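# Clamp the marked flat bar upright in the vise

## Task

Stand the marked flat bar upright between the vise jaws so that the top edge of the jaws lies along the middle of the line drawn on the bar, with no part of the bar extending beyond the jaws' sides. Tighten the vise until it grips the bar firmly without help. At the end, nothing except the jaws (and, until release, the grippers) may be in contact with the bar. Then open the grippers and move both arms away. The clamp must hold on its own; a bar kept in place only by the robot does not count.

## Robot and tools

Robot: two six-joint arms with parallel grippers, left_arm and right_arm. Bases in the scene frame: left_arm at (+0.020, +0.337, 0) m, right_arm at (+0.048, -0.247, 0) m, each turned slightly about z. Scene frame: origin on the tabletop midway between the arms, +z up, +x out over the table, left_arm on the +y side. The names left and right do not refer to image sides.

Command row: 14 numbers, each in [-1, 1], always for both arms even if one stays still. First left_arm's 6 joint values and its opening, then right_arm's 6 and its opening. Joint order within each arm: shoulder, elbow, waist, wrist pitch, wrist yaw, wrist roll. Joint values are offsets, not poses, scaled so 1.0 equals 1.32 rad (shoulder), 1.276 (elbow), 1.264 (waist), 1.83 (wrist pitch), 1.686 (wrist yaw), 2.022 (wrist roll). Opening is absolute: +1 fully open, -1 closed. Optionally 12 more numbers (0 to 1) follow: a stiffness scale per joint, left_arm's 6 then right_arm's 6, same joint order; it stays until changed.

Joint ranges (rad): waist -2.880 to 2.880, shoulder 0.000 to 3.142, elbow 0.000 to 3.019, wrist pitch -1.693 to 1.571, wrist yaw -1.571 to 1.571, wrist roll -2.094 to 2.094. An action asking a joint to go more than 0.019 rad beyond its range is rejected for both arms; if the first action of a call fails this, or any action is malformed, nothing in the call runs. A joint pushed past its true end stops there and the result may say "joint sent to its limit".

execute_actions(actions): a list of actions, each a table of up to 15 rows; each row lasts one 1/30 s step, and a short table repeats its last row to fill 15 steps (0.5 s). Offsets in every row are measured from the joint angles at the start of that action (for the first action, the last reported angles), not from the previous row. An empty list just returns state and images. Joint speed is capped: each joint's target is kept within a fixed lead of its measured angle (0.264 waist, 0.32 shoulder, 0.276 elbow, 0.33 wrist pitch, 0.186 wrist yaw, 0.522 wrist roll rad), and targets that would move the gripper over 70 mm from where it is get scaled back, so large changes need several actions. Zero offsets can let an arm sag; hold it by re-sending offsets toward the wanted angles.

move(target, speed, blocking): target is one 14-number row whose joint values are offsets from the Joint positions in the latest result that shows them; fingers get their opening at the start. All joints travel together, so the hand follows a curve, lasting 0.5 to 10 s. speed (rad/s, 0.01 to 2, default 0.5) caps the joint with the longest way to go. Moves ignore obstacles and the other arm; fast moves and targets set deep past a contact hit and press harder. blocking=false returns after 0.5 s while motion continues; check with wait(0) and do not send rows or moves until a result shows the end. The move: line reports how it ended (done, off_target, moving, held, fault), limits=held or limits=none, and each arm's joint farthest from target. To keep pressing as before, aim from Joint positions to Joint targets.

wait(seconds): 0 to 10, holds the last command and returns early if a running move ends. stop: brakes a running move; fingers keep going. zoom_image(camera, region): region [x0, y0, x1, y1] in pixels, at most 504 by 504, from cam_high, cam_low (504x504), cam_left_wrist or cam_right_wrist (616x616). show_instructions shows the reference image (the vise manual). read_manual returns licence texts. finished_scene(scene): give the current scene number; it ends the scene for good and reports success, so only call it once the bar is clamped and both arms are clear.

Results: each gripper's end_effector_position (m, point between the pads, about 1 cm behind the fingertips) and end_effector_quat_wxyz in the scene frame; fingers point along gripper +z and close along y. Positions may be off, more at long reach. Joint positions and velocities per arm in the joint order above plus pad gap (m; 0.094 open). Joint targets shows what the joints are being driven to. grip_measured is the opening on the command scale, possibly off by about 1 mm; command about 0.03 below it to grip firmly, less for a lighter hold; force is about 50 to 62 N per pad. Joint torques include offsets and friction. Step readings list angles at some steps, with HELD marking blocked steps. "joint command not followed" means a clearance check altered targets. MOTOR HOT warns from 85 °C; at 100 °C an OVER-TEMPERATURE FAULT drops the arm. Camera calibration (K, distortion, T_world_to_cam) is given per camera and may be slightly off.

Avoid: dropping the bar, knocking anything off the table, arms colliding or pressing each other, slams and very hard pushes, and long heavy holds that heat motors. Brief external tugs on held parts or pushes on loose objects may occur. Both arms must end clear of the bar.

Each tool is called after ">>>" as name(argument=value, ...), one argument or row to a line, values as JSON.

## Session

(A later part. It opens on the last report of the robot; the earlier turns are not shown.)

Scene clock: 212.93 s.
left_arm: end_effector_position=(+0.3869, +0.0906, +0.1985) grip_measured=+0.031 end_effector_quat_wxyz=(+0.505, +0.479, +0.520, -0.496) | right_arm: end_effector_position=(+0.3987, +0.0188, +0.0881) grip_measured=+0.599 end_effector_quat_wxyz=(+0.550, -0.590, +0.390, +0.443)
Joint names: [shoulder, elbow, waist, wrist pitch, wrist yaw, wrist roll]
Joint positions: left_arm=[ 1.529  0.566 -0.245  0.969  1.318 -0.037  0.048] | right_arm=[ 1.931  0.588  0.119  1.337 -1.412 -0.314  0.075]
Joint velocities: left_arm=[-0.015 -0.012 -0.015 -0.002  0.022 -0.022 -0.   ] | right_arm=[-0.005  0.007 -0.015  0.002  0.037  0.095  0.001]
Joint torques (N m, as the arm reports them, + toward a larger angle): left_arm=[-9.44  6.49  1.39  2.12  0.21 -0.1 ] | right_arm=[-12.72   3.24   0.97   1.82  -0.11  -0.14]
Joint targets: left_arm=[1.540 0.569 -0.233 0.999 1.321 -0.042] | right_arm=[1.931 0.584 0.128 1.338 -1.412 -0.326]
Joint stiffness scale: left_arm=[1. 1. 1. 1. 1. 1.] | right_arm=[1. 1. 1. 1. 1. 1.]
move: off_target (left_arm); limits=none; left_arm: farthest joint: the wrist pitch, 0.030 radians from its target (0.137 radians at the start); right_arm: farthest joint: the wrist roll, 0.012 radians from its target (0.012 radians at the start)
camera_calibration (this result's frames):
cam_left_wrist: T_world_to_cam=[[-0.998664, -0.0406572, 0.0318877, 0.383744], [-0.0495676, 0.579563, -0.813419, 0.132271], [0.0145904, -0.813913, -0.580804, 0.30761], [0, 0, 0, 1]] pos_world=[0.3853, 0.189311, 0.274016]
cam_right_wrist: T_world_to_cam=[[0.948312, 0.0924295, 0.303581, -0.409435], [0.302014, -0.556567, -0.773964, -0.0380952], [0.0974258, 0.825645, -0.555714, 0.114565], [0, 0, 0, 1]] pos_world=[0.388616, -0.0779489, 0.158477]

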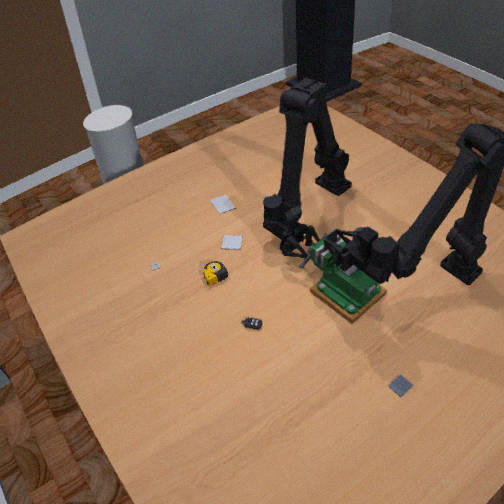

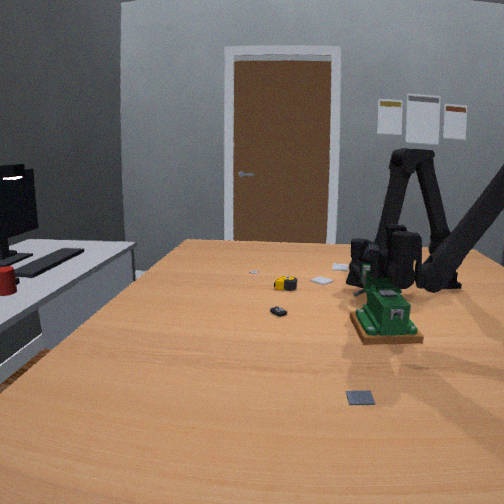

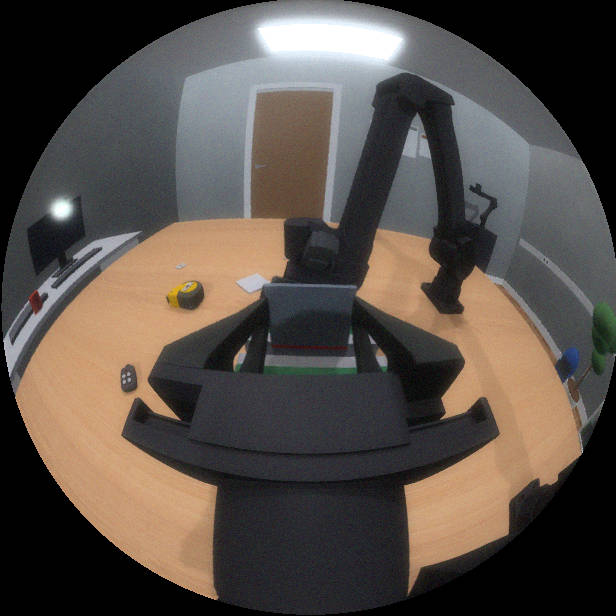

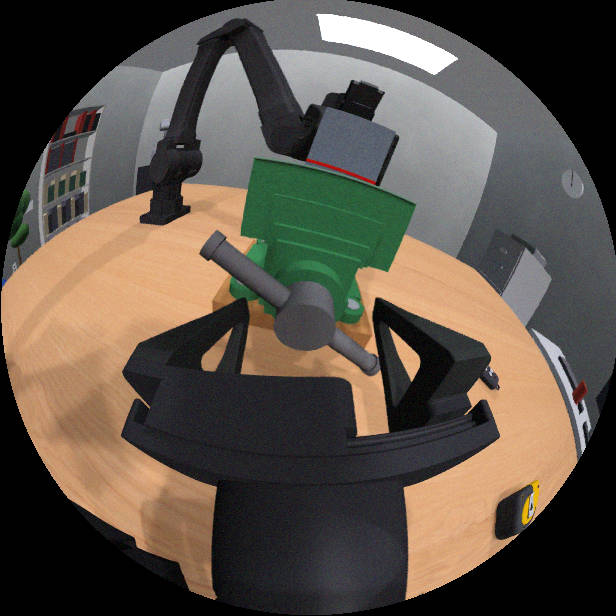

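>>> execute_actions(
  actions=[
    [[0.004,0.001,0.010,0.0153,-0.003,0.008,-0.03,0,-0.003,0.006,0.0005,0,-0.004,0.45],[0.001,0.0,0.0103,0.0153,-0.0055,0.011,-0.03,0,-0.003,0.006,0.0005,0,-0.004,0.35],[-0.002,-0.001,0.0106,0.0153,-0.008,0.013,-0.03,0,-0.003,0.006,0.0005,0,-0.004,0.27],[-0.004,-0.002,0.0109,0.0153,-0.0105,0.015,-0.03,0,-0.003,0.006,0.0005,0,-0.004,0.2],[-0.005,-0.003,0.0112,0.0153,-0.013,0.017,-0.03,0,-0.003,0.006,0.0005,0,-0.004,0.15],[-0.006,-0.0042,0.0115,0.0153,-0.0155,0.019,-0.03,0,-0.003,0.006,0.0005,0,-0.004,0.11],[-0.007,-0.0054,0.0118,0.0153,-0.018,0.021,-0.03,0,-0.003,0.006,0.0005,0,-0.004,0.07],[-0.008,-0.0066,0.0121,0.0153,-0.0205,0.023,-0.03,0,-0.003,0.006,0.0005,0,-0.004,0.04],[-0.009,-0.0078,0.0124,0.0153,-0.023,0.025,-0.03,0,-0.003,0.006,0.0005,0,-0.004,0.01],[-0.010,-0.009,0.0127,0.0153,-0.0255,0.027,-0.03,0,-0.003,0.006,0.0005,0,-0.004,-0.02],[-0.011,-0.0102,0.013,0.0153,-0.028,0.029,-0.03,0,-0.003,0.006,0.0005,0,-0.004,-0.05],[-0.012,-0.0114,0.0132,0.0153,-0.030,0.0305,-0.03,0,-0.003,0.006,0.0005,0,-0.004,-0.08],[-0.013,-0.0126,0.0134,0.0153,-0.032,0.032,-0.03,0,-0.003,0.006,0.0005,0,-0.004,-0.11],[-0.014,-0.0136,0.0134,0.0153,-0.034,0.033,-0.03,0,-0.003,0.006,0.0005,0,-0.004,-0.14],[-0.0147,-0.0144,0.0134,0.0153,-0.035,0.0331,-0.03,0,-0.003,0.006,0.0005,0,-0.004,-0.17]],
    [[-0.004,0.002,0.0095,0.0153,-0.003,0.011,-0.03,0,-0.003,0.006,0.0005,0,-0.004,-0.20],[-0.004,0.002,0.0095,0.0153,-0.003,0.011,-0.03,0,-0.003,0.006,0.0005,0,-0.004,-0.23],[-0.004,0.002,0.0095,0.0153,-0.003,0.011,-0.03,0,-0.003,0.006,0.0005,0,-0.004,-0.26],[-0.004,0.002,0.0095,0.0153,-0.003,0.011,-0.03,0,-0.003,0.006,0.0005,0,-0.004,-0.29],[-0.004,0.002,0.0095,0.0153,-0.003,0.011,-0.03,0,-0.003,0.006,0.0005,0,-0.004,-0.32],[-0.004,0.002,0.0095,0.0153,-0.003,0.011,-0.03,0,-0.003,0.006,0.0005,0,-0.004,-0.35],[-0.004,0.002,0.0095,0.0153,-0.003,0.011,-0.03,0,-0.003,0.006,0.0005,0,-0.004,-0.38],[-0.004,0.002,0.0095,0.0153,-0.003,0.011,-0.03,0,-0.003,0.006,0.0005,0,-0.004,-0.41],[-0.004,0.002,0.0095,0.0153,-0.003,0.011,-0.03,0,-0.003,0.006,0.0005,0,-0.004,-0.43]],
  ],
)

>>> zoom_image(
  camera="cam_right_wrist",
  region=[250, 130, 420, 230],
)

>>> zoom_image(
  camera="cam_left_wrist",
  region=[230, 320, 390, 385],
)

Scene clock: 229.93 s.
left_arm: end_effector_position=(+0.3910, +0.0933, +0.1919) grip_measured=+0.031 end_effector_quat_wxyz=(+0.528, +0.476, +0.525, -0.468) | right_arm: end_effector_position=(+0.3961, +0.0185, +0.0875) grip_measured=-0.348 end_effector_quat_wxyz=(+0.549, -0.593, +0.387, +0.444)
Joint names: [shoulder, elbow, waist, wrist pitch, wrist yaw, wrist roll]
Joint positions: left_arm=[ 1.529  0.546 -0.243  0.969  1.261  0.025  0.048] | right_arm=[ 1.931  0.585  0.119  1.337 -1.42  -0.322  0.031]
Joint velocities: left_arm=[-0.015 -0.002 -0.005 -0.022 -0.081 -0.007  0.   ] | right_arm=[ 0.005 -0.012 -0.015 -0.002 -0.007  0.022  0.   ]
Joint torques (N m, as the arm reports them, + toward a larger angle): left_arm=[-10.44   6.53   0.81   2.06  -0.03   0.01] | right_arm=[-12.81   3.41   1.33   1.81   0.05  -0.02]
Joint targets: left_arm=[1.524 0.550 -0.231 0.997 1.258 0.033] | right_arm=[1.931 0.583 0.127 1.338 -1.416 -0.323]
Joint stiffness scale: left_arm=[1. 1. 1. 1. 1. 1.] | right_arm=[1. 1. 1. 1. 1. 1.]
Step readings (joint positions; steps 1 to 15: 1st action; 16 to 30: 2nd action):
0: left_arm=[1.529 0.566 -0.245 0.969 1.318 -0.037] | right_arm=[1.931 0.588 0.119 1.337 -1.412 -0.314]
1: left_arm=[1.529 0.566 -0.245 0.969 1.317 -0.036] | right_arm=[1.931 0.588 0.119 1.337 -1.412 -0.314]
2: left_arm=[1.529 0.566 -0.245 0.969 1.314 -0.034] | right_arm=[1.931 0.588 0.119 1.337 -1.412 -0.314]
4: left_arm=[1.529 0.565 -0.245 0.969 1.306 -0.028] | right_arm=[1.931 0.588 0.119 1.337 -1.412 -0.314]
8: left_arm=[1.529 0.559 -0.245 0.969 1.290 -0.014] | right_arm=[1.931 0.588 0.119 1.337 -1.412 -0.314]
15: left_arm=[1.529 0.547 -0.243 0.969 1.263 0.011] | right_arm=[1.931 0.587 0.119 1.337 -1.416 -0.315]
16: left_arm=[1.529 0.547 -0.243 0.969 1.262 0.014] | right_arm=[1.931 0.586 0.119 1.337 -1.417 -0.315]
17: left_arm=[1.529 0.546 -0.243 0.969 1.262 0.016] | right_arm=[1.931 0.585 0.119 1.337 -1.418 -0.316]
19: left_arm=[1.529 0.546 -0.243 0.969 1.261 0.020] | right_arm=[1.931 0.585 0.119 1.337 -1.419 -0.319]
23: left_arm=[1.529 0.546 -0.243 0.969 1.261 0.023] | right_arm=[1.931 0.585 0.119 1.337 -1.420 -0.322]
30: Joint positions above
camera_calibration (this result's frames):
cam_left_wrist: T_world_to_cam=[[-0.994992, -0.0992359, -0.0120006, 0.400544], [-0.0484809, 0.584078, -0.810248, 0.124081], [0.087415, -0.805608, -0.585964, 0.277713], [0, 0, 0, 1]] pos_world=[0.380277, 0.191003, 0.268073]
cam_right_wrist: T_world_to_cam=[[0.946357, 0.100055, 0.307243, -0.406392], [0.309465, -0.554188, -0.772727, -0.0410621], [0.0929551, 0.826356, -0.555423, 0.116466], [0, 0, 0, 1]] pos_world=[0.386473, -0.0783369, 0.157819]

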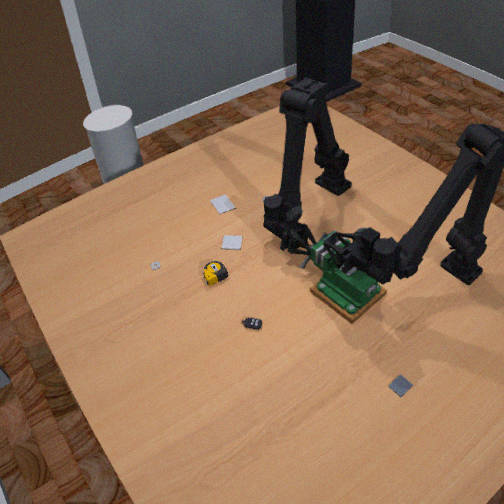

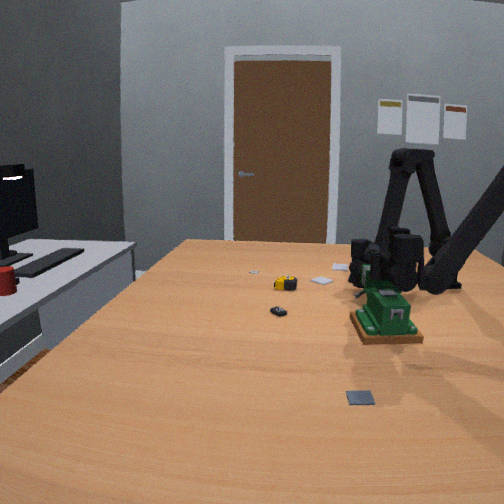

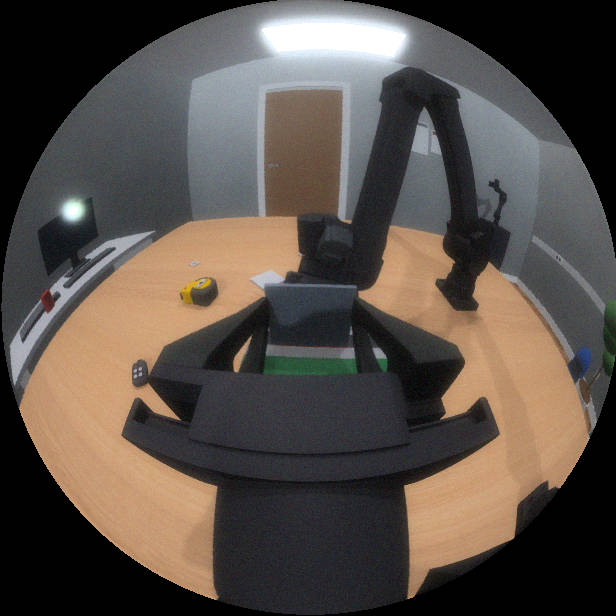

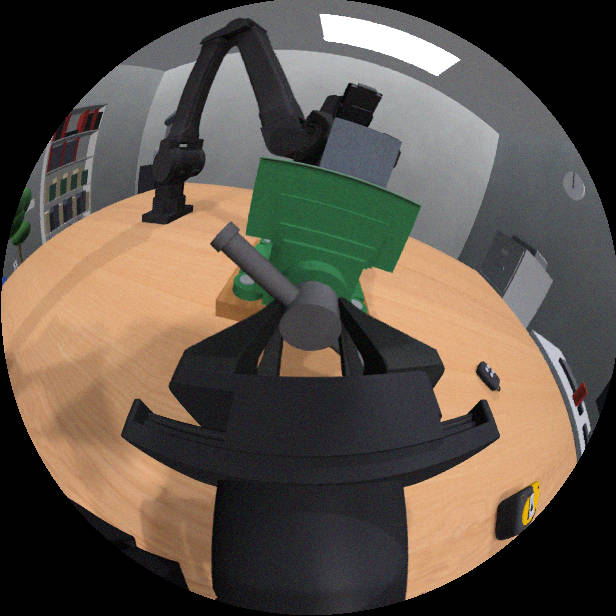

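Region (250, 130, 420, 230) of cam_right_wrist's 616x616 image, scaled by 2.965, with more detail than that image has; it fills the top 296 rows of this view, and the rest is white.

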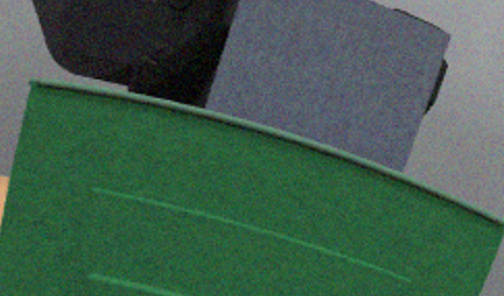

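Region (230, 320, 390, 385) of cam_left_wrist's 616x616 image, scaled by 3.150, with more detail than that image has; it fills the top 205 rows of this view, and the rest is white.

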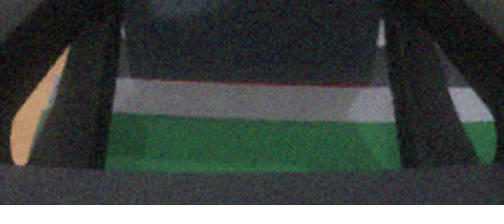

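>>> execute_actions(
  actions=[
    [[-0.012,0.003,0.008,0.0153,-0.001,-0.003,-0.03,0,-0.002,0.007,0.0005,0,0.1,-0.43],[-0.015,0.003,0.008,0.0153,-0.001,-0.005,-0.03,0,-0.002,0.007,0.0005,0,0.2,-0.43],[-0.017,0.003,0.008,0.0153,-0.001,-0.006,-0.03,0,-0.002,0.007,0.0005,0,1.0,-0.43],[-0.019,0.003,0.008,0.0153,-0.001,-0.007,-0.03,0,-0.002,0.007,0.0005,0,1.0,-0.43],[-0.021,0.003,0.008,0.0153,-0.001,-0.008,-0.03,0,-0.002,0.007,0.0005,0,1.0,-0.43],[-0.023,0.003,0.008,0.0153,-0.001,-0.009,-0.03,0,-0.002,0.007,0.0005,0,1.0,-0.43],[-0.025,0.003,0.008,0.0153,-0.001,-0.0095,-0.03,0,-0.002,0.007,0.0005,0,1.0,-0.43],[-0.0269,0.003,0.008,0.0153,-0.001,-0.0095,-0.03,0,-0.002,0.007,0.0005,0,1.0,-0.43]],
    [[-0.0076,0.003,0.008,0.0153,-0.001,-0.002,-0.03,0,-0.002,0.009,0.0005,0,0.47,-0.43]],
    [[-0.0076,0.003,0.008,0.0153,-0.001,-0.002,-0.03,0,-0.002,0.006,0.0005,0,0.03,-0.43],[-0.0076,0.003,0.008,0.0153,-0.001,-0.002,-0.03,0,-0.002,0.006,0.0005,0,0.03,-0.43],[-0.0076,0.003,0.008,0.0153,-0.001,-0.002,-0.03,0,-0.002,0.006,0.0005,0,0.03,0.5],[-0.0076,0.003,0.008,0.0153,-0.001,-0.002,-0.03,0,-0.002,0.006,0.0005,0,0.03,0.5],[-0.0076,0.003,0.008,0.0153,-0.001,-0.002,-0.03,0,-0.002,0.006,0.0005,0,0.03,0.5],[-0.0076,0.003,0.008,0.0153,-0.001,-0.002,-0.03,0,-0.002,0.006,0.0005,0,-0.1,0.5],[-0.0076,0.003,0.008,0.0153,-0.001,-0.002,-0.03,0,-0.002,0.006,0.0005,0,-0.62,0.5]],
    [[-0.0076,0.003,0.008,0.0153,-0.001,-0.002,-0.03,0,-0.002,0.006,0.0005,0,-0.15,0.5]],
  ],
)

Scene clock: 238.13 s.
left_arm: end_effector_position=(+0.3896, +0.0936, +0.2004) grip_measured=+0.031 end_effector_quat_wxyz=(+0.532, +0.477, +0.521, -0.467) | right_arm: end_effector_position=(+0.3962, +0.0194, +0.0875) grip_measured=+0.499 end_effector_quat_wxyz=(+0.269, -0.334, +0.624, +0.653)
Joint names: [shoulder, elbow, waist, wrist pitch, wrist yaw, wrist roll]
Joint positions: left_arm=[ 1.507  0.546 -0.243  0.969  1.261  0.015  0.048] | right_arm=[ 1.931  0.585  0.122  1.337 -1.416  0.681  0.07 ]
Joint velocities: left_arm=[-0.005  0.002 -0.005  0.007  0.022 -0.007  0.   ] | right_arm=[-0.015  0.027 -0.005  0.007 -0.022 -0.066 -0.001]
Joint torques (N m, as the arm reports them, + toward a larger angle): left_arm=[-9.59  6.57  0.6   2.03  0.07 -0.11] | right_arm=[-13.06   3.45   1.38   1.91  -0.11  -0.26]
Joint targets: left_arm=[1.497 0.550 -0.233 0.997 1.259 0.011] | right_arm=[1.931 0.582 0.129 1.338 -1.416 0.655]
Joint stiffness scale: left_arm=[1. 1. 1. 1. 1. 1.] | right_arm=[1. 1. 1. 1. 1. 1.]
Step readings (joint positions; steps 1 to 15: 1st action; 16 to 30: 2nd action; 31 to 45: 3rd action; 46 to 60: 4th action):
0: left_arm=[1.529 0.546 -0.243 0.969 1.261 0.026] | right_arm=[1.931 0.585 0.119 1.337 -1.420 -0.322]
1: left_arm=[1.529 0.546 -0.243 0.969 1.261 0.026] | right_arm=[1.931 0.585 0.119 1.337 -1.420 -0.297]
2: left_arm=[1.529 0.546 -0.243 0.969 1.261 0.025] | right_arm=[1.931 0.585 0.119 1.337 -1.420 -0.238]
4: left_arm=[1.528 0.546 -0.243 0.969 1.261 0.023] | right_arm=[1.931 0.585 0.119 1.337 -1.420 -0.058]
8: left_arm=[1.518 0.546 -0.243 0.969 1.261 0.018] | right_arm=[1.931 0.585 0.120 1.337 -1.420 0.312]
15: left_arm=[1.507 0.546 -0.243 0.969 1.261 0.015] | right_arm=[1.931 0.585 0.120 1.337 -1.419 0.956]
16: left_arm=[1.507 0.546 -0.243 0.969 1.261 0.015] | right_arm=[1.931 0.585 0.121 1.337 -1.419 1.048]
17: left_arm=[1.507 0.546 -0.243 0.969 1.261 0.015] | right_arm=[1.931 0.585 0.121 1.337 -1.418 1.140]
19: left_arm=[1.507 0.546 -0.243 0.969 1.261 0.015] | right_arm=[1.931 0.585 0.121 1.337 -1.418 1.324]
23: left_arm=[1.507 0.546 -0.243 0.969 1.261 0.015] | right_arm=[1.931 0.585 0.121 1.337 -1.417 1.635]
30: left_arm=[1.507 0.546 -0.243 0.969 1.261 0.015] | right_arm=[1.931 0.585 0.122 1.337 -1.416 1.821]
31: left_arm=[1.507 0.546 -0.243 0.969 1.261 0.015] | right_arm=[1.931 0.585 0.122 1.337 -1.415 1.827]
32: left_arm=[1.507 0.546 -0.243 0.969 1.261 0.015] | right_arm=[1.931 0.585 0.122 1.337 -1.415 1.831]
34: left_arm=[1.507 0.546 -0.243 0.969 1.261 0.015] | right_arm=[1.931 0.585 0.122 1.337 -1.416 1.843]
38: left_arm=[1.507 0.546 -0.243 0.969 1.261 0.015] | right_arm=[1.931 0.585 0.122 1.337 -1.416 1.633]
45: left_arm=[1.507 0.546 -0.243 0.969 1.261 0.015] | right_arm=[1.931 0.585 0.122 1.337 -1.416 0.959]
46: left_arm=[1.507 0.546 -0.243 0.969 1.261 0.015] | right_arm=[1.931 0.585 0.122 1.337 -1.416 0.896]
47: left_arm=[1.507 0.546 -0.243 0.969 1.261 0.015] | right_arm=[1.931 0.585 0.122 1.337 -1.416 0.851]
49: left_arm=[1.507 0.546 -0.243 0.969 1.261 0.015] | right_arm=[1.931 0.585 0.122 1.337 -1.416 0.785]
53: left_arm=[1.507 0.546 -0.243 0.969 1.261 0.015] | right_arm=[1.931 0.585 0.122 1.337 -1.416 0.718]
60: Joint positions above
camera_calibration (this result's frames):
cam_left_wrist: T_world_to_cam=[[-0.994808, -0.09934, -0.0220874, 0.401243], [-0.0398077, 0.579609, -0.813922, 0.128489], [0.093657, -0.808817, -0.580555, 0.279815], [0, 0, 0, 1]] pos_world=[0.378068, 0.191705, 0.27589]
cam_right_wrist: T_world_to_cam=[[0.767307, 0.078899, -0.636408, -0.252663], [-0.455488, -0.631519, -0.627467, 0.251225], [-0.45141, 0.771336, -0.448631, 0.323118], [0, 0, 0, 1]] pos_world=[0.454159, -0.0706445, 0.1418]

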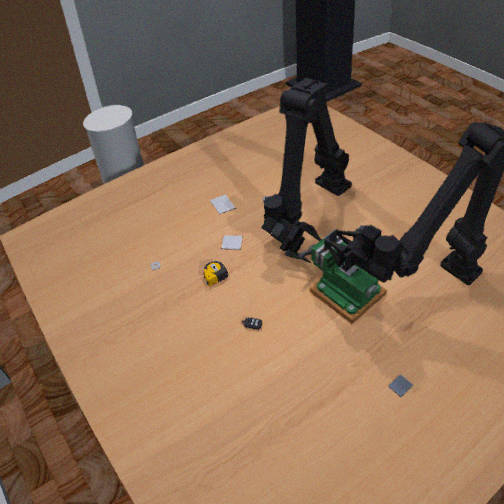

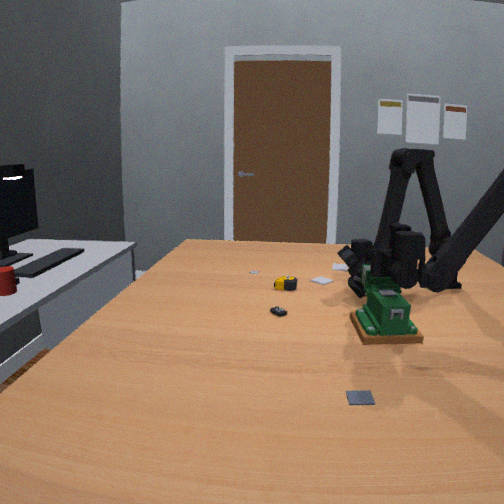

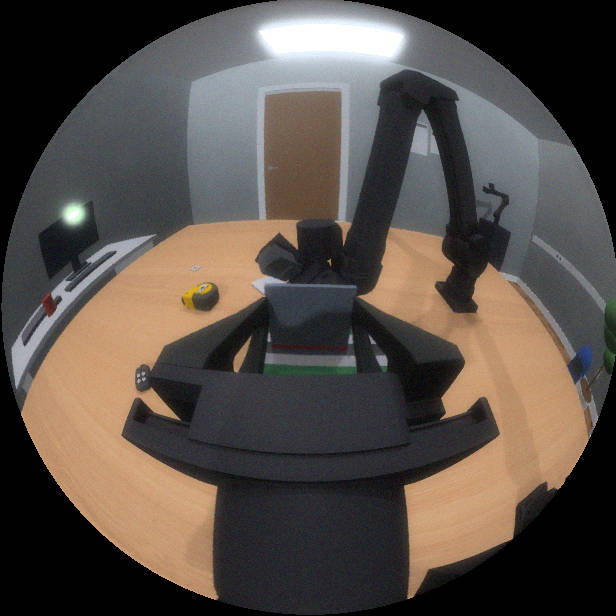

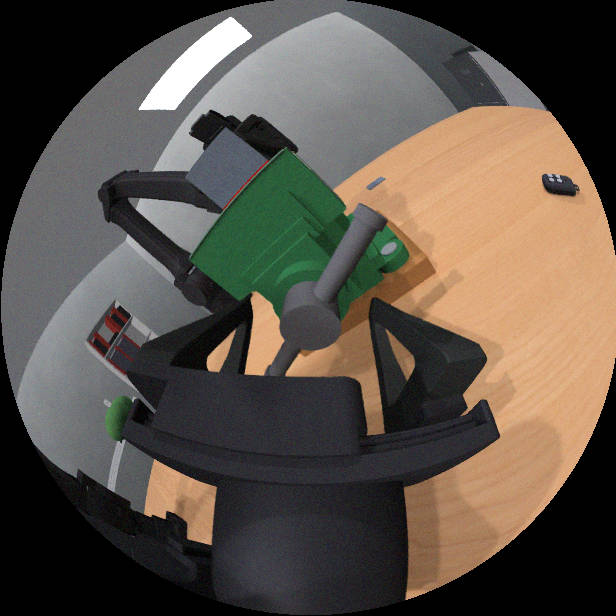

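>>> execute_actions(
  actions=[
    [[0.004,0.003,0.008,0.0153,-0.001,-0.004,-0.03,0,-0.002,0.006,0.0005,0,-0.008,0.2],[0.007,0.003,0.008,0.0153,-0.001,-0.005,-0.03,0,-0.002,0.006,0.0005,0,-0.008,0.0],[0.009,0.003,0.008,0.0153,-0.001,-0.006,-0.03,0,-0.002,0.006,0.0005,0,-0.008,-0.15],[0.011,0.003,0.008,0.0153,-0.001,-0.007,-0.03,0,-0.002,0.006,0.0005,0,-0.008,-0.25],[0.013,0.003,0.008,0.0153,-0.001,-0.0074,-0.03,0,-0.002,0.006,0.0005,0,-0.008,-0.31],[0.0152,0.003,0.008,0.0153,-0.001,-0.0074,-0.03,0,-0.002,0.006,0.0005,0,-0.008,-0.36],[0.0152,0.003,0.008,0.0153,-0.001,-0.0074,-0.03,0,-0.002,0.006,0.0005,0,-0.008,-0.40],[0.0152,0.003,0.008,0.0153,-0.001,-0.0074,-0.03,0,-0.002,0.006,0.0005,0,-0.008,-0.43],[0.0152,0.003,0.008,0.0153,-0.001,-0.0074,-0.03,0,-0.002,0.006,0.0005,0,0.687,-0.43]],
    [[0.004,0.003,0.008,0.0153,-0.001,-0.002,-0.03,0,-0.002,0.008,0.0005,0,0.385,-0.43]],
    [[0.004,0.003,0.008,0.0153,-0.001,-0.002,-0.03,0,-0.002,0.004,0.0005,0,0.04,-0.43],[0.004,0.003,0.008,0.0153,-0.001,-0.002,-0.03,0,-0.002,0.004,0.0005,0,0.04,-0.43],[0.004,0.003,0.008,0.0153,-0.001,-0.002,-0.03,0,-0.002,0.0,0.0005,0,0.02,0.6],[0.004,0.003,0.008,0.0153,-0.001,-0.002,-0.03,0,-0.002,0.0,0.0005,0,0.02,0.6],[0.004,0.003,0.008,0.0153,-0.001,-0.002,-0.03,0,-0.002,-0.01,0.0005,0,0.02,0.6],[0.004,0.003,0.008,0.0153,-0.001,-0.002,-0.03,0,-0.002,-0.028,0.0005,0,0.02,0.6],[0.004,0.003,0.008,0.0153,-0.001,-0.002,-0.03,0,-0.002,-0.046,0.0005,0,0.02,0.6],[0.004,0.003,0.008,0.0153,-0.001,-0.002,-0.03,0,-0.002,-0.062,0.0005,0,0.02,0.6],[0.004,0.003,0.008,0.0153,-0.001,-0.002,-0.03,0,-0.002,-0.072,0.0005,0,0.02,0.6],[0.004,0.003,0.008,0.0153,-0.001,-0.002,-0.03,0,-0.002,-0.077,0.0005,0,0.02,0.6]],
    [[0.004,0.003,0.008,0.0153,-0.001,-0.002,-0.03,0,-0.002,-0.005,0.0005,0,-1.0,0.6]],
    [[0.004,0.003,0.008,0.0153,-0.001,-0.002,-0.03,0,-0.002,0.0,0.0005,0,-0.42,0.6],[0.004,0.003,0.008,0.0153,-0.001,-0.002,-0.03,0,-0.002,0.0,0.0005,0,-0.42,0.6],[0.004,0.003,0.008,0.0153,-0.001,-0.002,-0.03,0,-0.002,0.0,0.0005,0,-0.42,0.6],[0.004,0.003,0.008,0.0153,-0.001,-0.002,-0.03,0,-0.002,0.01,0.0005,0,-0.42,0.6],[0.004,0.003,0.008,0.0153,-0.001,-0.002,-0.03,0,-0.002,0.025,0.0005,0,-0.42,0.6],[0.004,0.003,0.008,0.0153,-0.001,-0.002,-0.03,0,-0.002,0.042,0.0005,0,-0.42,0.6],[0.004,0.003,0.008,0.0153,-0.001,-0.002,-0.03,0,-0.002,0.058,0.0005,0,-0.42,0.6],[0.004,0.003,0.008,0.0153,-0.001,-0.002,-0.03,0,-0.002,0.072,0.0005,0,-0.42,0.6],[0.004,0.003,0.008,0.0153,-0.001,-0.002,-0.03,0,-0.002,0.082,0.0005,0,-0.42,0.6],[0.004,0.003,0.008,0.0153,-0.001,-0.002,-0.03,0,-0.002,0.088,0.0005,0,-0.42,0.6]],
  ],
)

>>> zoom_image(
  camera="cam_right_wrist",
  region=[250, 130, 420, 230],
)

>>> zoom_image(
  camera="cam_left_wrist",
  region=[230, 320, 390, 385],
)

Scene clock: 248.60 s.
left_arm: end_effector_position=(+0.3902, +0.0935, +0.1966) grip_measured=+0.031 end_effector_quat_wxyz=(+0.527, +0.474, +0.525, -0.471) | right_arm: end_effector_position=(+0.3923, +0.0254, +0.0875) grip_measured=+0.599 end_effector_quat_wxyz=(+0.519, -0.571, +0.418, +0.479)
Joint names: [shoulder, elbow, waist, wrist pitch, wrist yaw, wrist roll]
Joint positions: left_arm=[ 1.517  0.546 -0.243  0.969  1.261  0.007  0.048] | right_arm=[ 1.931  0.585  0.139  1.337 -1.411 -0.202  0.075]
Joint velocities: left_arm=[ 0.005  0.002  0.005 -0.012 -0.066 -0.022 -0.001] | right_arm=[-0.005  0.002 -0.005 -0.002 -0.007 -0.242 -0.001]
Joint torques (N m, as the arm reports them, + toward a larger angle): left_arm=[-9.51  6.79  1.53  1.68  0.04 -0.13] | right_arm=[-12.62   3.22   0.01   1.83  -0.14  -0.2 ]
Joint targets: left_arm=[1.523 0.550 -0.233 0.997 1.259 0.003] | right_arm=[1.931 0.582 0.132 1.338 -1.411 -0.255]
Joint stiffness scale: left_arm=[1. 1. 1. 1. 1. 1.] | right_arm=[1. 1. 1. 1. 1. 1.]
joint sent to its limit (right arm) — the command would take the wrist roll past its upper limit, so that joint was sent only as far as its limit.
Step readings (joint positions; steps 1 to 15: 1st action; 16 to 30: 2nd action; 31 to 45: 3rd action; 46 to 60: 4th action; 61 to 75: 5th action):
0: left_arm=[1.507 0.546 -0.243 0.969 1.261 0.015] | right_arm=[1.931 0.585 0.122 1.337 -1.416 0.671]
1: left_arm=[1.507 0.546 -0.243 0.969 1.261 0.014] | right_arm=[1.931 0.585 0.122 1.337 -1.416 0.671]
2: left_arm=[1.507 0.546 -0.243 0.969 1.261 0.014] | right_arm=[1.931 0.585 0.122 1.337 -1.416 0.671]
4: left_arm=[1.508 0.546 -0.243 0.969 1.261 0.012] | right_arm=[1.931 0.585 0.122 1.337 -1.416 0.671]
8: left_arm=[1.513 0.546 -0.243 0.969 1.261 0.009] | right_arm=[1.931 0.585 0.122 1.337 -1.416 0.671]
15: left_arm=[1.517 0.546 -0.243 0.969 1.261 0.007] | right_arm=[1.931 0.585 0.123 1.338 -1.415 1.297]
16: left_arm=[1.517 0.546 -0.243 0.969 1.261 0.007] | right_arm=[1.931 0.585 0.123 1.338 -1.415 1.390]
17: left_arm=[1.517 0.546 -0.243 0.969 1.261 0.007] | right_arm=[1.931 0.585 0.123 1.338 -1.414 1.482]
19: left_arm=[1.517 0.546 -0.243 0.969 1.261 0.007] | right_arm=[1.931 0.585 0.123 1.338 -1.413 1.663]
23: left_arm=[1.517 0.546 -0.243 0.969 1.261 0.007] | right_arm=[1.931 0.585 0.124 1.338 -1.412 1.885]
30: left_arm=[1.517 0.546 -0.243 0.969 1.261 0.007] | right_arm=[1.931 0.585 0.124 1.338 -1.412 2.008]
31: left_arm=[1.517 0.546 -0.243 0.969 1.261 0.007] | right_arm=[1.931 0.585 0.124 1.338 -1.411 2.015]
32: left_arm=[1.517 0.546 -0.243 0.969 1.261 0.007] | right_arm=[1.931 0.585 0.124 1.338 -1.411 2.021]
34: left_arm=[1.517 0.546 -0.243 0.969 1.261 0.007] | right_arm=[1.931 0.585 0.124 1.338 -1.411 2.025]
38: left_arm=[1.517 0.546 -0.243 0.969 1.261 0.007] | right_arm=[1.931 0.585 0.106 1.338 -1.411 2.029]
45: left_arm=[1.517 0.546 -0.243 0.969 1.261 0.007] | right_arm=[1.931 0.585 0.021 1.338 -1.411 2.032]
46: left_arm=[1.517 0.546 -0.243 0.969 1.261 0.007] | right_arm=[1.931 0.585 0.021 1.337 -1.411 1.956]
47: left_arm=[1.517 0.546 -0.243 0.969 1.261 0.007] | right_arm=[1.931 0.585 0.021 1.337 -1.411 1.858]
49: left_arm=[1.517 0.546 -0.243 0.969 1.261 0.007] | right_arm=[1.931 0.585 0.020 1.337 -1.411 1.663]
53: left_arm=[1.517 0.546 -0.243 0.969 1.261 0.007] | right_arm=[1.931 0.585 0.020 1.337 -1.411 1.274]
60: left_arm=[1.517 0.546 -0.243 0.969 1.261 0.007] | right_arm=[1.931 0.585 0.020 1.337 -1.411 0.594]
61: left_arm=[1.517 0.546 -0.243 0.969 1.261 0.007] | right_arm=[1.931 0.585 0.020 1.337 -1.411 0.497]
62: left_arm=[1.517 0.546 -0.243 0.969 1.261 0.007] | right_arm=[1.931 0.585 0.020 1.337 -1.411 0.399]
64: left_arm=[1.517 0.546 -0.243 0.969 1.261 0.007] | right_arm=[1.931 0.585 0.020 1.337 -1.411 0.205]
68: left_arm=[1.517 0.546 -0.243 0.969 1.261 0.007] | right_arm=[1.931 0.585 0.051 1.337 -1.411 -0.058]
75: Joint positions above
camera_calibration (this result's frames):
cam_left_wrist: T_world_to_cam=[[-0.995041, -0.0993176, -0.00536787, 0.398603], [-0.0535665, 0.580582, -0.812438, 0.130437], [0.0838059, -0.808122, -0.583023, 0.281666], [0, 0, 0, 1]] pos_world=[0.380009, 0.19148, 0.272329]
cam_right_wrist: T_world_to_cam=[[0.974881, 0.113378, 0.191711, -0.404972], [0.222057, -0.56153, -0.797104, 0.000522047], [0.017277, 0.819652, -0.572601, 0.142462], [0, 0, 0, 1]] pos_world=[0.392222, -0.0705609, 0.159627]

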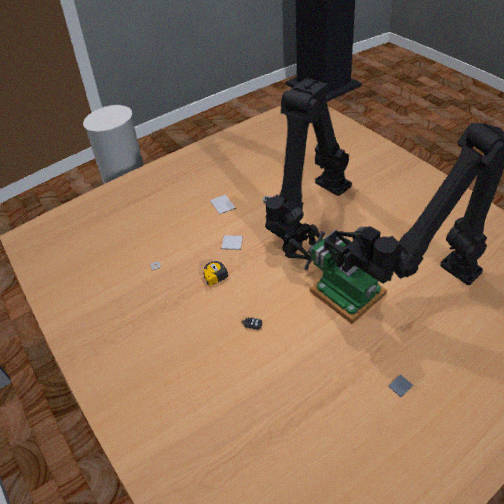

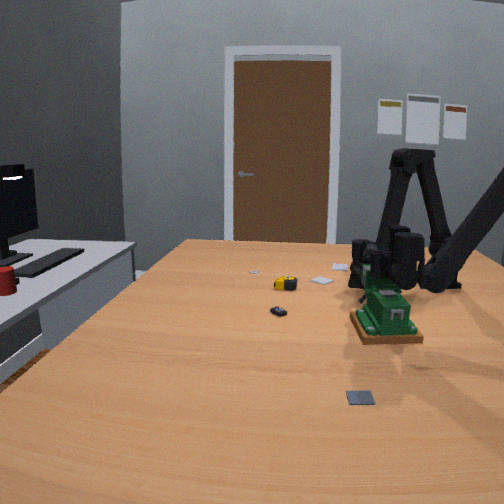

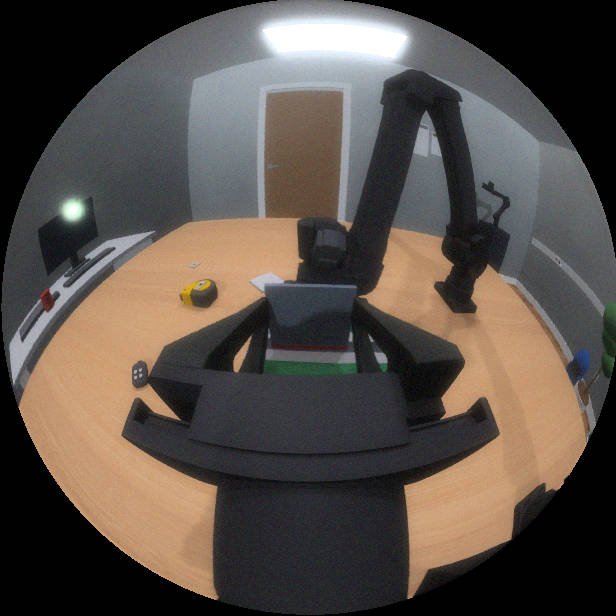

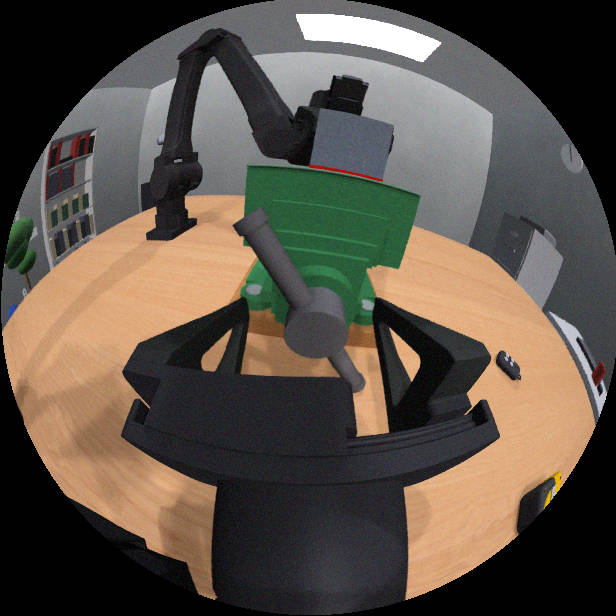

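Region (250, 130, 420, 230) of cam_right_wrist's 616x616 image, scaled by 2.965, with more detail than that image has; it fills the top 296 rows of this view, and the rest is white.

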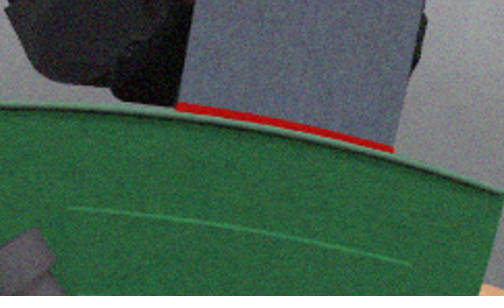

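Region (230, 320, 390, 385) of cam_left_wrist's 616x616 image, scaled by 3.150, with more detail than that image has; it fills the top 205 rows of this view, and the rest is white.

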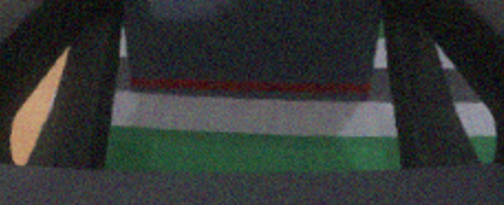

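>>> execute_actions(
  actions=[
    [[0.006,0.003,0.010,0.0153,0.002,0.002,-0.03,0,-0.002,-0.010,0.0005,0,-0.026,0.3],[0.007,0.003,0.011,0.0153,0.003,0.004,-0.03,0,-0.002,-0.014,0.0005,0,-0.026,0.1],[0.008,0.003,0.012,0.0153,0.004,0.005,-0.03,0,-0.002,-0.0166,0.0005,0,-0.026,-0.05],[0.009,0.003,0.013,0.0153,0.005,0.006,-0.03,0,-0.002,-0.0166,0.0005,0,-0.026,-0.17],[0.0095,0.003,0.0134,0.0153,0.006,0.007,-0.03,0,-0.002,-0.0166,0.0005,0,-0.026,-0.27],[0.0095,0.003,0.0134,0.0153,0.006,0.0077,-0.03,0,-0.002,-0.0166,0.0005,0,-0.026,-0.34],[0.0095,0.003,0.0134,0.0153,0.006,0.0077,-0.03,0,-0.002,-0.012,0.0005,0,-0.026,-0.40],[0.0095,0.003,0.0134,0.0153,0.006,0.0077,-0.03,0,-0.002,-0.008,0.0005,0,-0.026,-0.43],[0.0095,0.003,0.0134,0.0153,0.006,0.0077,-0.03,0,-0.002,-0.004,0.0005,0,1.0,-0.43]],
    [[0.004,0.003,0.008,0.0153,0.001,0.002,-0.03,0,-0.002,0.007,0.0005,0,1.0,-0.43]],
    [[0.004,0.003,0.008,0.0153,0.001,0.002,-0.03,0,-0.002,0.007,0.0005,0,0.138,-0.43],[0.004,0.003,0.008,0.0153,0.001,0.002,-0.03,0,-0.002,0.007,0.0005,0,0.138,-0.43],[0.004,0.003,0.008,0.0153,0.001,0.002,-0.03,0,-0.002,0.007,0.0005,0,0.138,-0.43],[0.004,0.003,0.008,0.0153,0.001,0.002,-0.03,0,-0.002,0.007,0.0005,0,0.138,-0.43],[0.004,0.003,0.008,0.0153,0.001,0.002,-0.03,0,-0.002,0.007,0.0005,0,0.138,-0.43],[0.004,0.003,0.008,0.0153,0.001,0.002,-0.03,0,-0.002,0.007,0.0005,0,0.138,-0.43],[0.004,0.003,0.008,0.0153,0.001,0.002,-0.03,0,-0.002,0.004,0.0005,0,0.10,0.5],[0.004,0.003,0.008,0.0153,0.001,0.002,-0.03,0,-0.002,0.004,0.0005,0,0.10,0.5],[0.004,0.003,0.008,0.0153,0.001,0.002,-0.03,0,-0.002,0.004,0.0005,0,0.10,0.5],[0.004,0.003,0.008,0.0153,0.001,0.002,-0.03,0,-0.002,0.004,0.0005,0,-0.40,0.5]],
    [[0.004,0.003,0.008,0.0153,0.001,0.002,-0.03,0,-0.002,0.004,0.0005,0,-0.22,0.5],[0.004,0.003,0.008,0.0153,0.001,0.002,-0.03,0,-0.002,0.004,0.0005,0,-0.22,0.5],[0.004,0.003,0.008,0.0153,0.001,0.002,-0.03,0,-0.002,0.004,0.0005,0,-0.22,0.5],[0.004,0.003,0.008,0.0153,0.001,0.002,-0.03,0,-0.002,0.004,0.0005,0,-0.22,0.3],[0.004,0.003,0.008,0.0153,0.001,0.002,-0.03,0,-0.002,0.004,0.0005,0,-0.22,0.1],[0.004,0.003,0.008,0.0153,0.001,0.002,-0.03,0,-0.002,0.004,0.0005,0,-0.22,-0.05],[0.004,0.003,0.008,0.0153,0.001,0.002,-0.03,0,-0.002,0.004,0.0005,0,-0.22,-0.17],[0.004,0.003,0.008,0.0153,0.001,0.002,-0.03,0,-0.002,0.004,0.0005,0,-0.22,-0.27],[0.004,0.003,0.008,0.0153,0.001,0.002,-0.03,0,-0.002,0.004,0.0005,0,-0.20,-0.34],[0.004,0.003,0.008,0.0153,0.001,0.002,-0.03,0,-0.002,0.004,0.0005,0,-0.19,-0.40],[0.004,0.003,0.008,0.0153,0.001,0.002,-0.03,0,-0.002,0.004,0.0005,0,-0.19,-0.43],[0.004,0.003,0.008,0.0153,0.001,0.002,-0.03,0,-0.002,0.007,0.0005,0,0.30,-0.43]],
    [[0.004,0.003,0.008,0.0153,0.001,0.002,-0.03,0,-0.002,0.007,0.0005,0,0.336,-0.43]],
    [[0.004,0.003,0.008,0.0153,0.001,0.002,-0.03,0,-0.002,0.004,0.0005,0,0.03,-0.43],[0.004,0.003,0.008,0.0153,0.001,0.002,-0.03,0,-0.002,0.004,0.0005,0,0.03,-0.43],[0.004,0.003,0.008,0.0153,0.001,0.002,-0.03,0,-0.002,0.0,0.0005,0,0.015,0.6],[0.004,0.003,0.008,0.0153,0.001,0.002,-0.03,0,-0.002,0.0,0.0005,0,0.015,0.6],[0.004,0.003,0.008,0.0153,0.001,0.002,-0.03,0,-0.002,-0.01,0.0005,0,0.015,0.6],[0.004,0.003,0.008,0.0153,0.001,0.002,-0.03,0,-0.002,-0.028,0.0005,0,0.015,0.6],[0.004,0.003,0.008,0.0153,0.001,0.002,-0.03,0,-0.002,-0.046,0.0005,0,0.015,0.6],[0.004,0.003,0.008,0.0153,0.001,0.002,-0.03,0,-0.002,-0.062,0.0005,0,0.015,0.6],[0.004,0.003,0.008,0.0153,0.001,0.002,-0.03,0,-0.002,-0.072,0.0005,0,0.015,0.6],[0.004,0.003,0.008,0.0153,0.001,0.002,-0.03,0,-0.002,-0.077,0.0005,0,0.015,0.6]],
    [[0.004,0.003,0.008,0.0153,0.001,0.002,-0.03,0,-0.002,-0.003,0.0005,0,-1.0,0.6]],
    [[0.004,0.003,0.008,0.0153,0.001,0.002,-0.03,0,-0.002,0.0,0.0005,0,-0.44,0.6],[0.004,0.003,0.008,0.0153,0.001,0.002,-0.03,0,-0.002,0.0,0.0005,0,-0.44,0.6],[0.004,0.003,0.008,0.0153,0.001,0.002,-0.03,0,-0.002,0.0,0.0005,0,-0.44,0.6],[0.004,0.003,0.008,0.0153,0.001,0.002,-0.03,0,-0.002,0.01,0.0005,0,-0.44,0.6],[0.004,0.003,0.008,0.0153,0.001,0.002,-0.03,0,-0.002,0.024,0.0005,0,-0.44,0.6],[0.004,0.003,0.008,0.0153,0.001,0.002,-0.03,0,-0.002,0.039,0.0005,0,-0.44,0.6],[0.004,0.003,0.008,0.0153,0.001,0.002,-0.03,0,-0.002,0.053,0.0005,0,-0.44,0.6],[0.004,0.003,0.008,0.0153,0.001,0.002,-0.03,0,-0.002,0.065,0.0005,0,-0.44,0.6],[0.004,0.003,0.008,0.0153,0.001,0.002,-0.03,0,-0.002,0.073,0.0005,0,-0.44,0.6],[0.004,0.003,0.008,0.0153,0.001,0.002,-0.03,0,-0.002,0.0775,0.0005,0,-0.44,0.6]],
  ],
)

>>> zoom_image(
  camera="cam_right_wrist",
  region=[250, 130, 420, 230],
)

>>> zoom_image(
  camera="cam_left_wrist",
  region=[230, 320, 390, 385],
)

Scene clock: 260.07 s.
left_arm: end_effector_position=(+0.3896, +0.0942, +0.1963) grip_measured=+0.031 end_effector_quat_wxyz=(+0.528, +0.477, +0.523, -0.470) | right_arm: end_effector_position=(+0.3970, +0.0251, +0.0942) grip_measured=-0.086 end_effector_quat_wxyz=(+0.406, -0.462, +0.533, +0.581)
Joint names: [shoulder, elbow, waist, wrist pitch, wrist yaw, wrist roll]
Joint positions: left_arm=[ 1.518  0.546 -0.241  0.969  1.268  0.015  0.048] | right_arm=[ 1.923  0.591  0.135  1.36  -1.405  0.274  0.043]
Joint velocities: left_arm=[-0.005 -0.002  0.005  0.012 -0.007 -0.007  0.001] | right_arm=[-0.015  0.037 -0.005  0.022  0.081  2.059 -0.004]
Joint torques (N m, as the arm reports them, + toward a larger angle): left_arm=[-8.11  6.32  0.43  1.94  0.28  0.06] | right_arm=[-12.39   2.8    0.36   0.81  -0.4    1.38]
Joint targets: left_arm=[1.530 0.550 -0.226 0.997 1.271 0.023] | right_arm=[1.931 0.582 0.133 1.338 -1.411 0.722]
Joint stiffness scale: left_arm=[1. 1. 1. 1. 1. 1.] | right_arm=[1. 1. 1. 1. 1. 1.]
Step readings (joint positions):
0: left_arm=[1.517 0.546 -0.243 0.969 1.261 0.007] | right_arm=[1.931 0.585 0.138 1.337 -1.411 -0.240]
1: left_arm=[1.517 0.546 -0.243 0.969 1.261 0.007] | right_arm=[1.931 0.585 0.138 1.337 -1.411 -0.240]
2: left_arm=[1.517 0.546 -0.243 0.969 1.262 0.007] | right_arm=[1.931 0.585 0.138 1.337 -1.411 -0.240]
4: left_arm=[1.517 0.546 -0.243 0.969 1.265 0.009] | right_arm=[1.931 0.587 0.135 1.337 -1.404 -0.240]
8: left_arm=[1.518 0.546 -0.242 0.969 1.268 0.012] | right_arm=[1.931 0.587 0.135 1.337 -1.404 -0.241]
15: Joint positions above
This call's list of actions stopped before action 1 (actions count from 0): row 1 of 1 would take right_arm's wrist roll more than 0.019 radians past the upper end of its range (2.094 radians). Give that joint a number nearer 0 in that row, or first move the joint away from that end. The list ran up to there; action 1 and any after it were not run and use none of the scene's actions.
camera_calibration (this result's frames):
cam_left_wrist: T_world_to_cam=[[-0.995462, -0.0943677, -0.0122617, 0.399092], [-0.045129, 0.581592, -0.812228, 0.126331], [0.0837794, -0.807989, -0.583211, 0.282153], [0, 0, 0, 1]] pos_world=[0.379343, 0.192164, 0.272058]
cam_right_wrist: T_world_to_cam=[[0.964203, 0.103424, -0.244165, -0.365213], [-0.136639, -0.595349, -0.791764, 0.147344], [-0.22725, 0.796783, -0.559905, 0.242932], [0, 0, 0, 1]] pos_world=[0.427479, -0.0680707, 0.163509]

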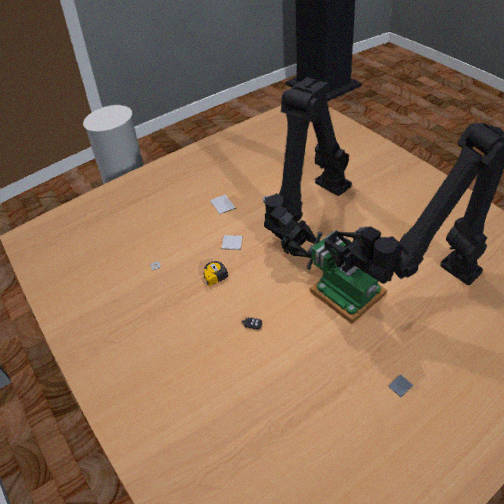

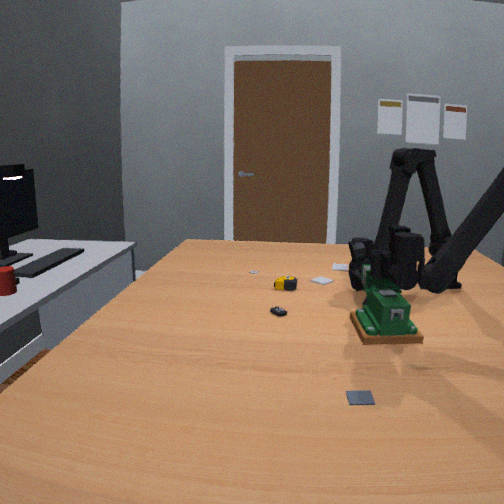

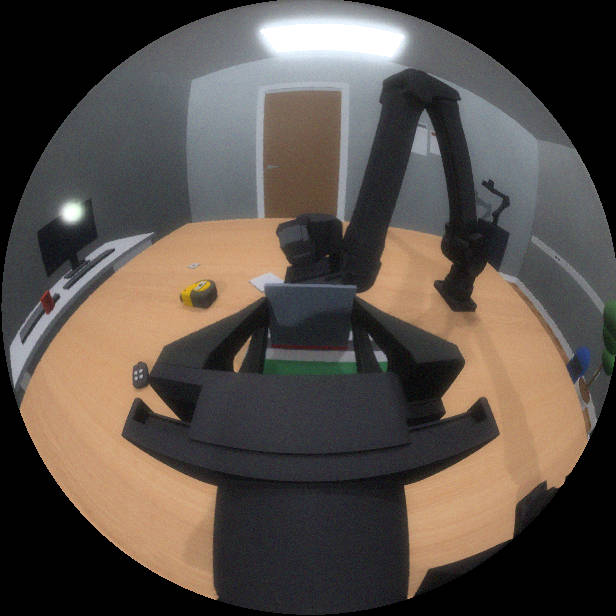

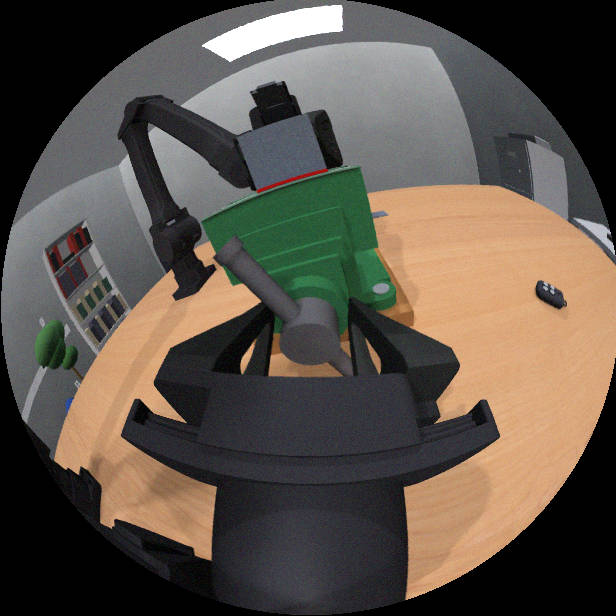

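Region (250, 130, 420, 230) of cam_right_wrist's 616x616 image, scaled by 2.965, with more detail than that image has; it fills the top 296 rows of this view, and the rest is white.

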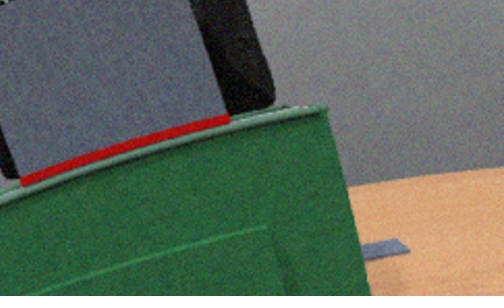

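Region (230, 320, 390, 385) of cam_left_wrist's 616x616 image, scaled by 3.150, with more detail than that image has; it fills the top 205 rows of this view, and the rest is white.

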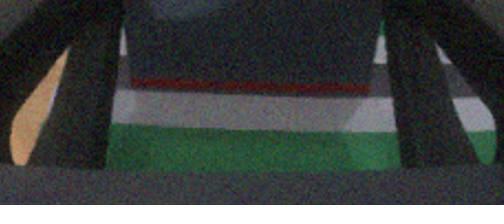

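>>> execute_actions(
  actions=[
    [[0.004,0.003,0.008,0.0153,0.001,0.002,-0.03,0.006,-0.006,0.0,-0.012,-0.003,0.2,0.3],[0.004,0.003,0.008,0.0153,0.001,0.002,-0.03,0.006,-0.006,0.0,-0.012,-0.003,0.2,0.3],[0.004,0.003,0.008,0.0153,0.001,0.002,-0.03,0.006,-0.006,-0.008,-0.014,-0.003,0.2,0.3],[0.004,0.003,0.008,0.0153,0.001,0.002,-0.03,0.006,-0.006,-0.013,-0.016,-0.004,0.2,0.3],[0.004,0.003,0.008,0.0153,0.001,0.002,-0.03,0.006,-0.006,-0.016,-0.018,-0.005,0.2,0.3]],
  ],
)

Scene clock: 262.07 s.
left_arm: end_effector_position=(+0.3896, +0.0942, +0.1963) grip_measured=+0.031 end_effector_quat_wxyz=(+0.528, +0.477, +0.523, -0.470) | right_arm: end_effector_position=(+0.3983, +0.0213, +0.0935) grip_measured=+0.299 end_effector_quat_wxyz=(+0.279, -0.341, +0.619, +0.650)
Joint names: [shoulder, elbow, waist, wrist pitch, wrist yaw, wrist roll]
Joint positions: left_arm=[ 1.518  0.546 -0.241  0.969  1.268  0.015  0.048] | right_arm=[ 1.918  0.59   0.125  1.337 -1.411  0.671  0.061]
Joint velocities: left_arm=[-0.005  0.012  0.005  0.007  0.051  0.051  0.001] | right_arm=[-0.005 -0.002 -0.005 -0.002 -0.022 -0.007 -0.001]
Joint torques (N m, as the arm reports them, + toward a larger angle): left_arm=[-8.47  6.54  0.21  1.94  0.21  0.04] | right_arm=[-12.16   3.25   0.28   1.45  -0.19  -0.03]
Joint targets: left_arm=[1.523 0.550 -0.231 0.997 1.270 0.019] | right_arm=[1.931 0.583 0.115 1.327 -1.413 0.679]
Joint stiffness scale: left_arm=[1. 1. 1. 1. 1. 1.] | right_arm=[1. 1. 1. 1. 1. 1.]
Step readings (joint positions):
0: left_arm=[1.518 0.546 -0.241 0.969 1.268 0.015] | right_arm=[1.918 0.605 0.134 1.363 -1.396 0.671]
1: left_arm=[1.518 0.546 -0.241 0.969 1.268 0.015] | right_arm=[1.918 0.605 0.134 1.362 -1.398 0.671]
2: left_arm=[1.518 0.546 -0.241 0.969 1.268 0.015] | right_arm=[1.918 0.603 0.134 1.357 -1.403 0.671]
4: left_arm=[1.518 0.546 -0.241 0.969 1.268 0.015] | right_arm=[1.918 0.593 0.133 1.348 -1.408 0.671]
8: left_arm=[1.518 0.546 -0.241 0.969 1.268 0.015] | right_arm=[1.918 0.590 0.128 1.338 -1.411 0.671]
15: Joint positions above
camera_calibration (this result's frames):
cam_left_wrist: T_world_to_cam=[[-0.995457, -0.0943669, -0.0126431, 0.399165], [-0.0448206, 0.581624, -0.812222, 0.126207], [0.0840004, -0.807966, -0.583211, 0.282064], [0, 0, 0, 1]] pos_world=[0.379314, 0.192161, 0.272058]
cam_right_wrist: T_world_to_cam=[[0.783962, 0.0813981, -0.615449, -0.259307], [-0.439402, -0.62757, -0.642714, 0.252096], [-0.438553, 0.774293, -0.456225, 0.320857], [0, 0, 0, 1]] pos_world=[0.454772, -0.0691226, 0.148818]

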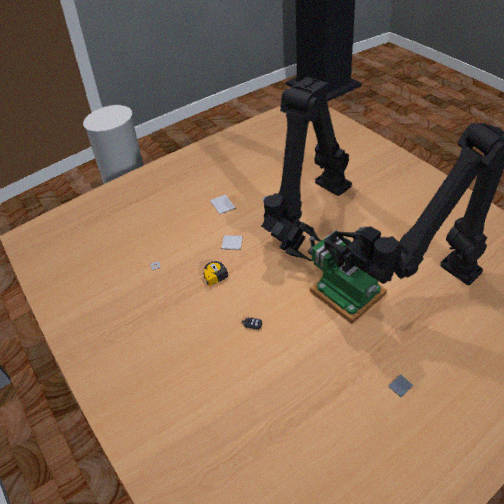

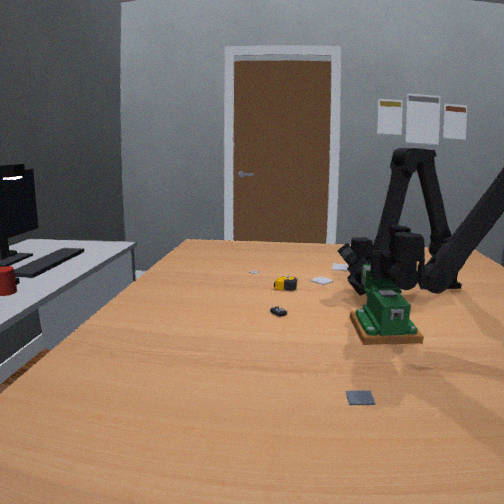

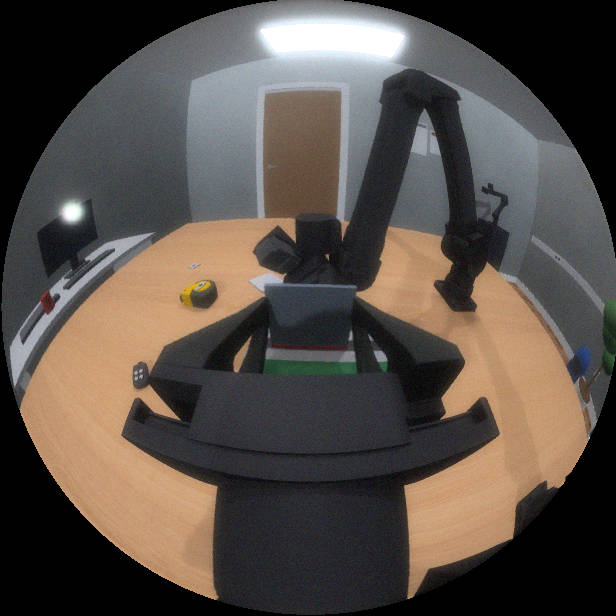

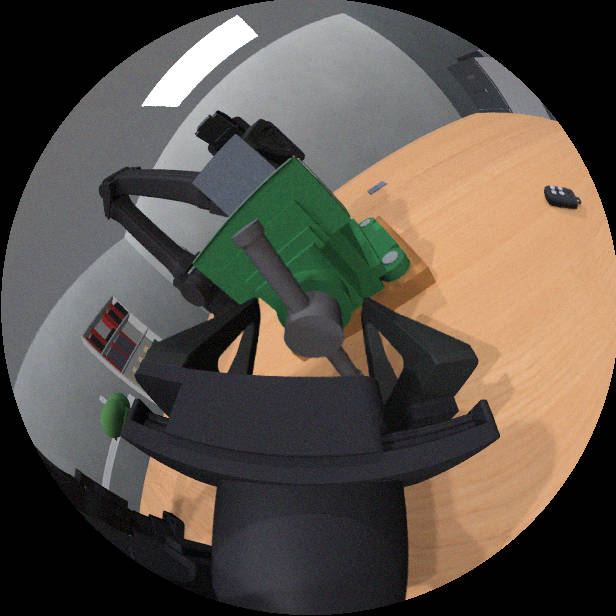

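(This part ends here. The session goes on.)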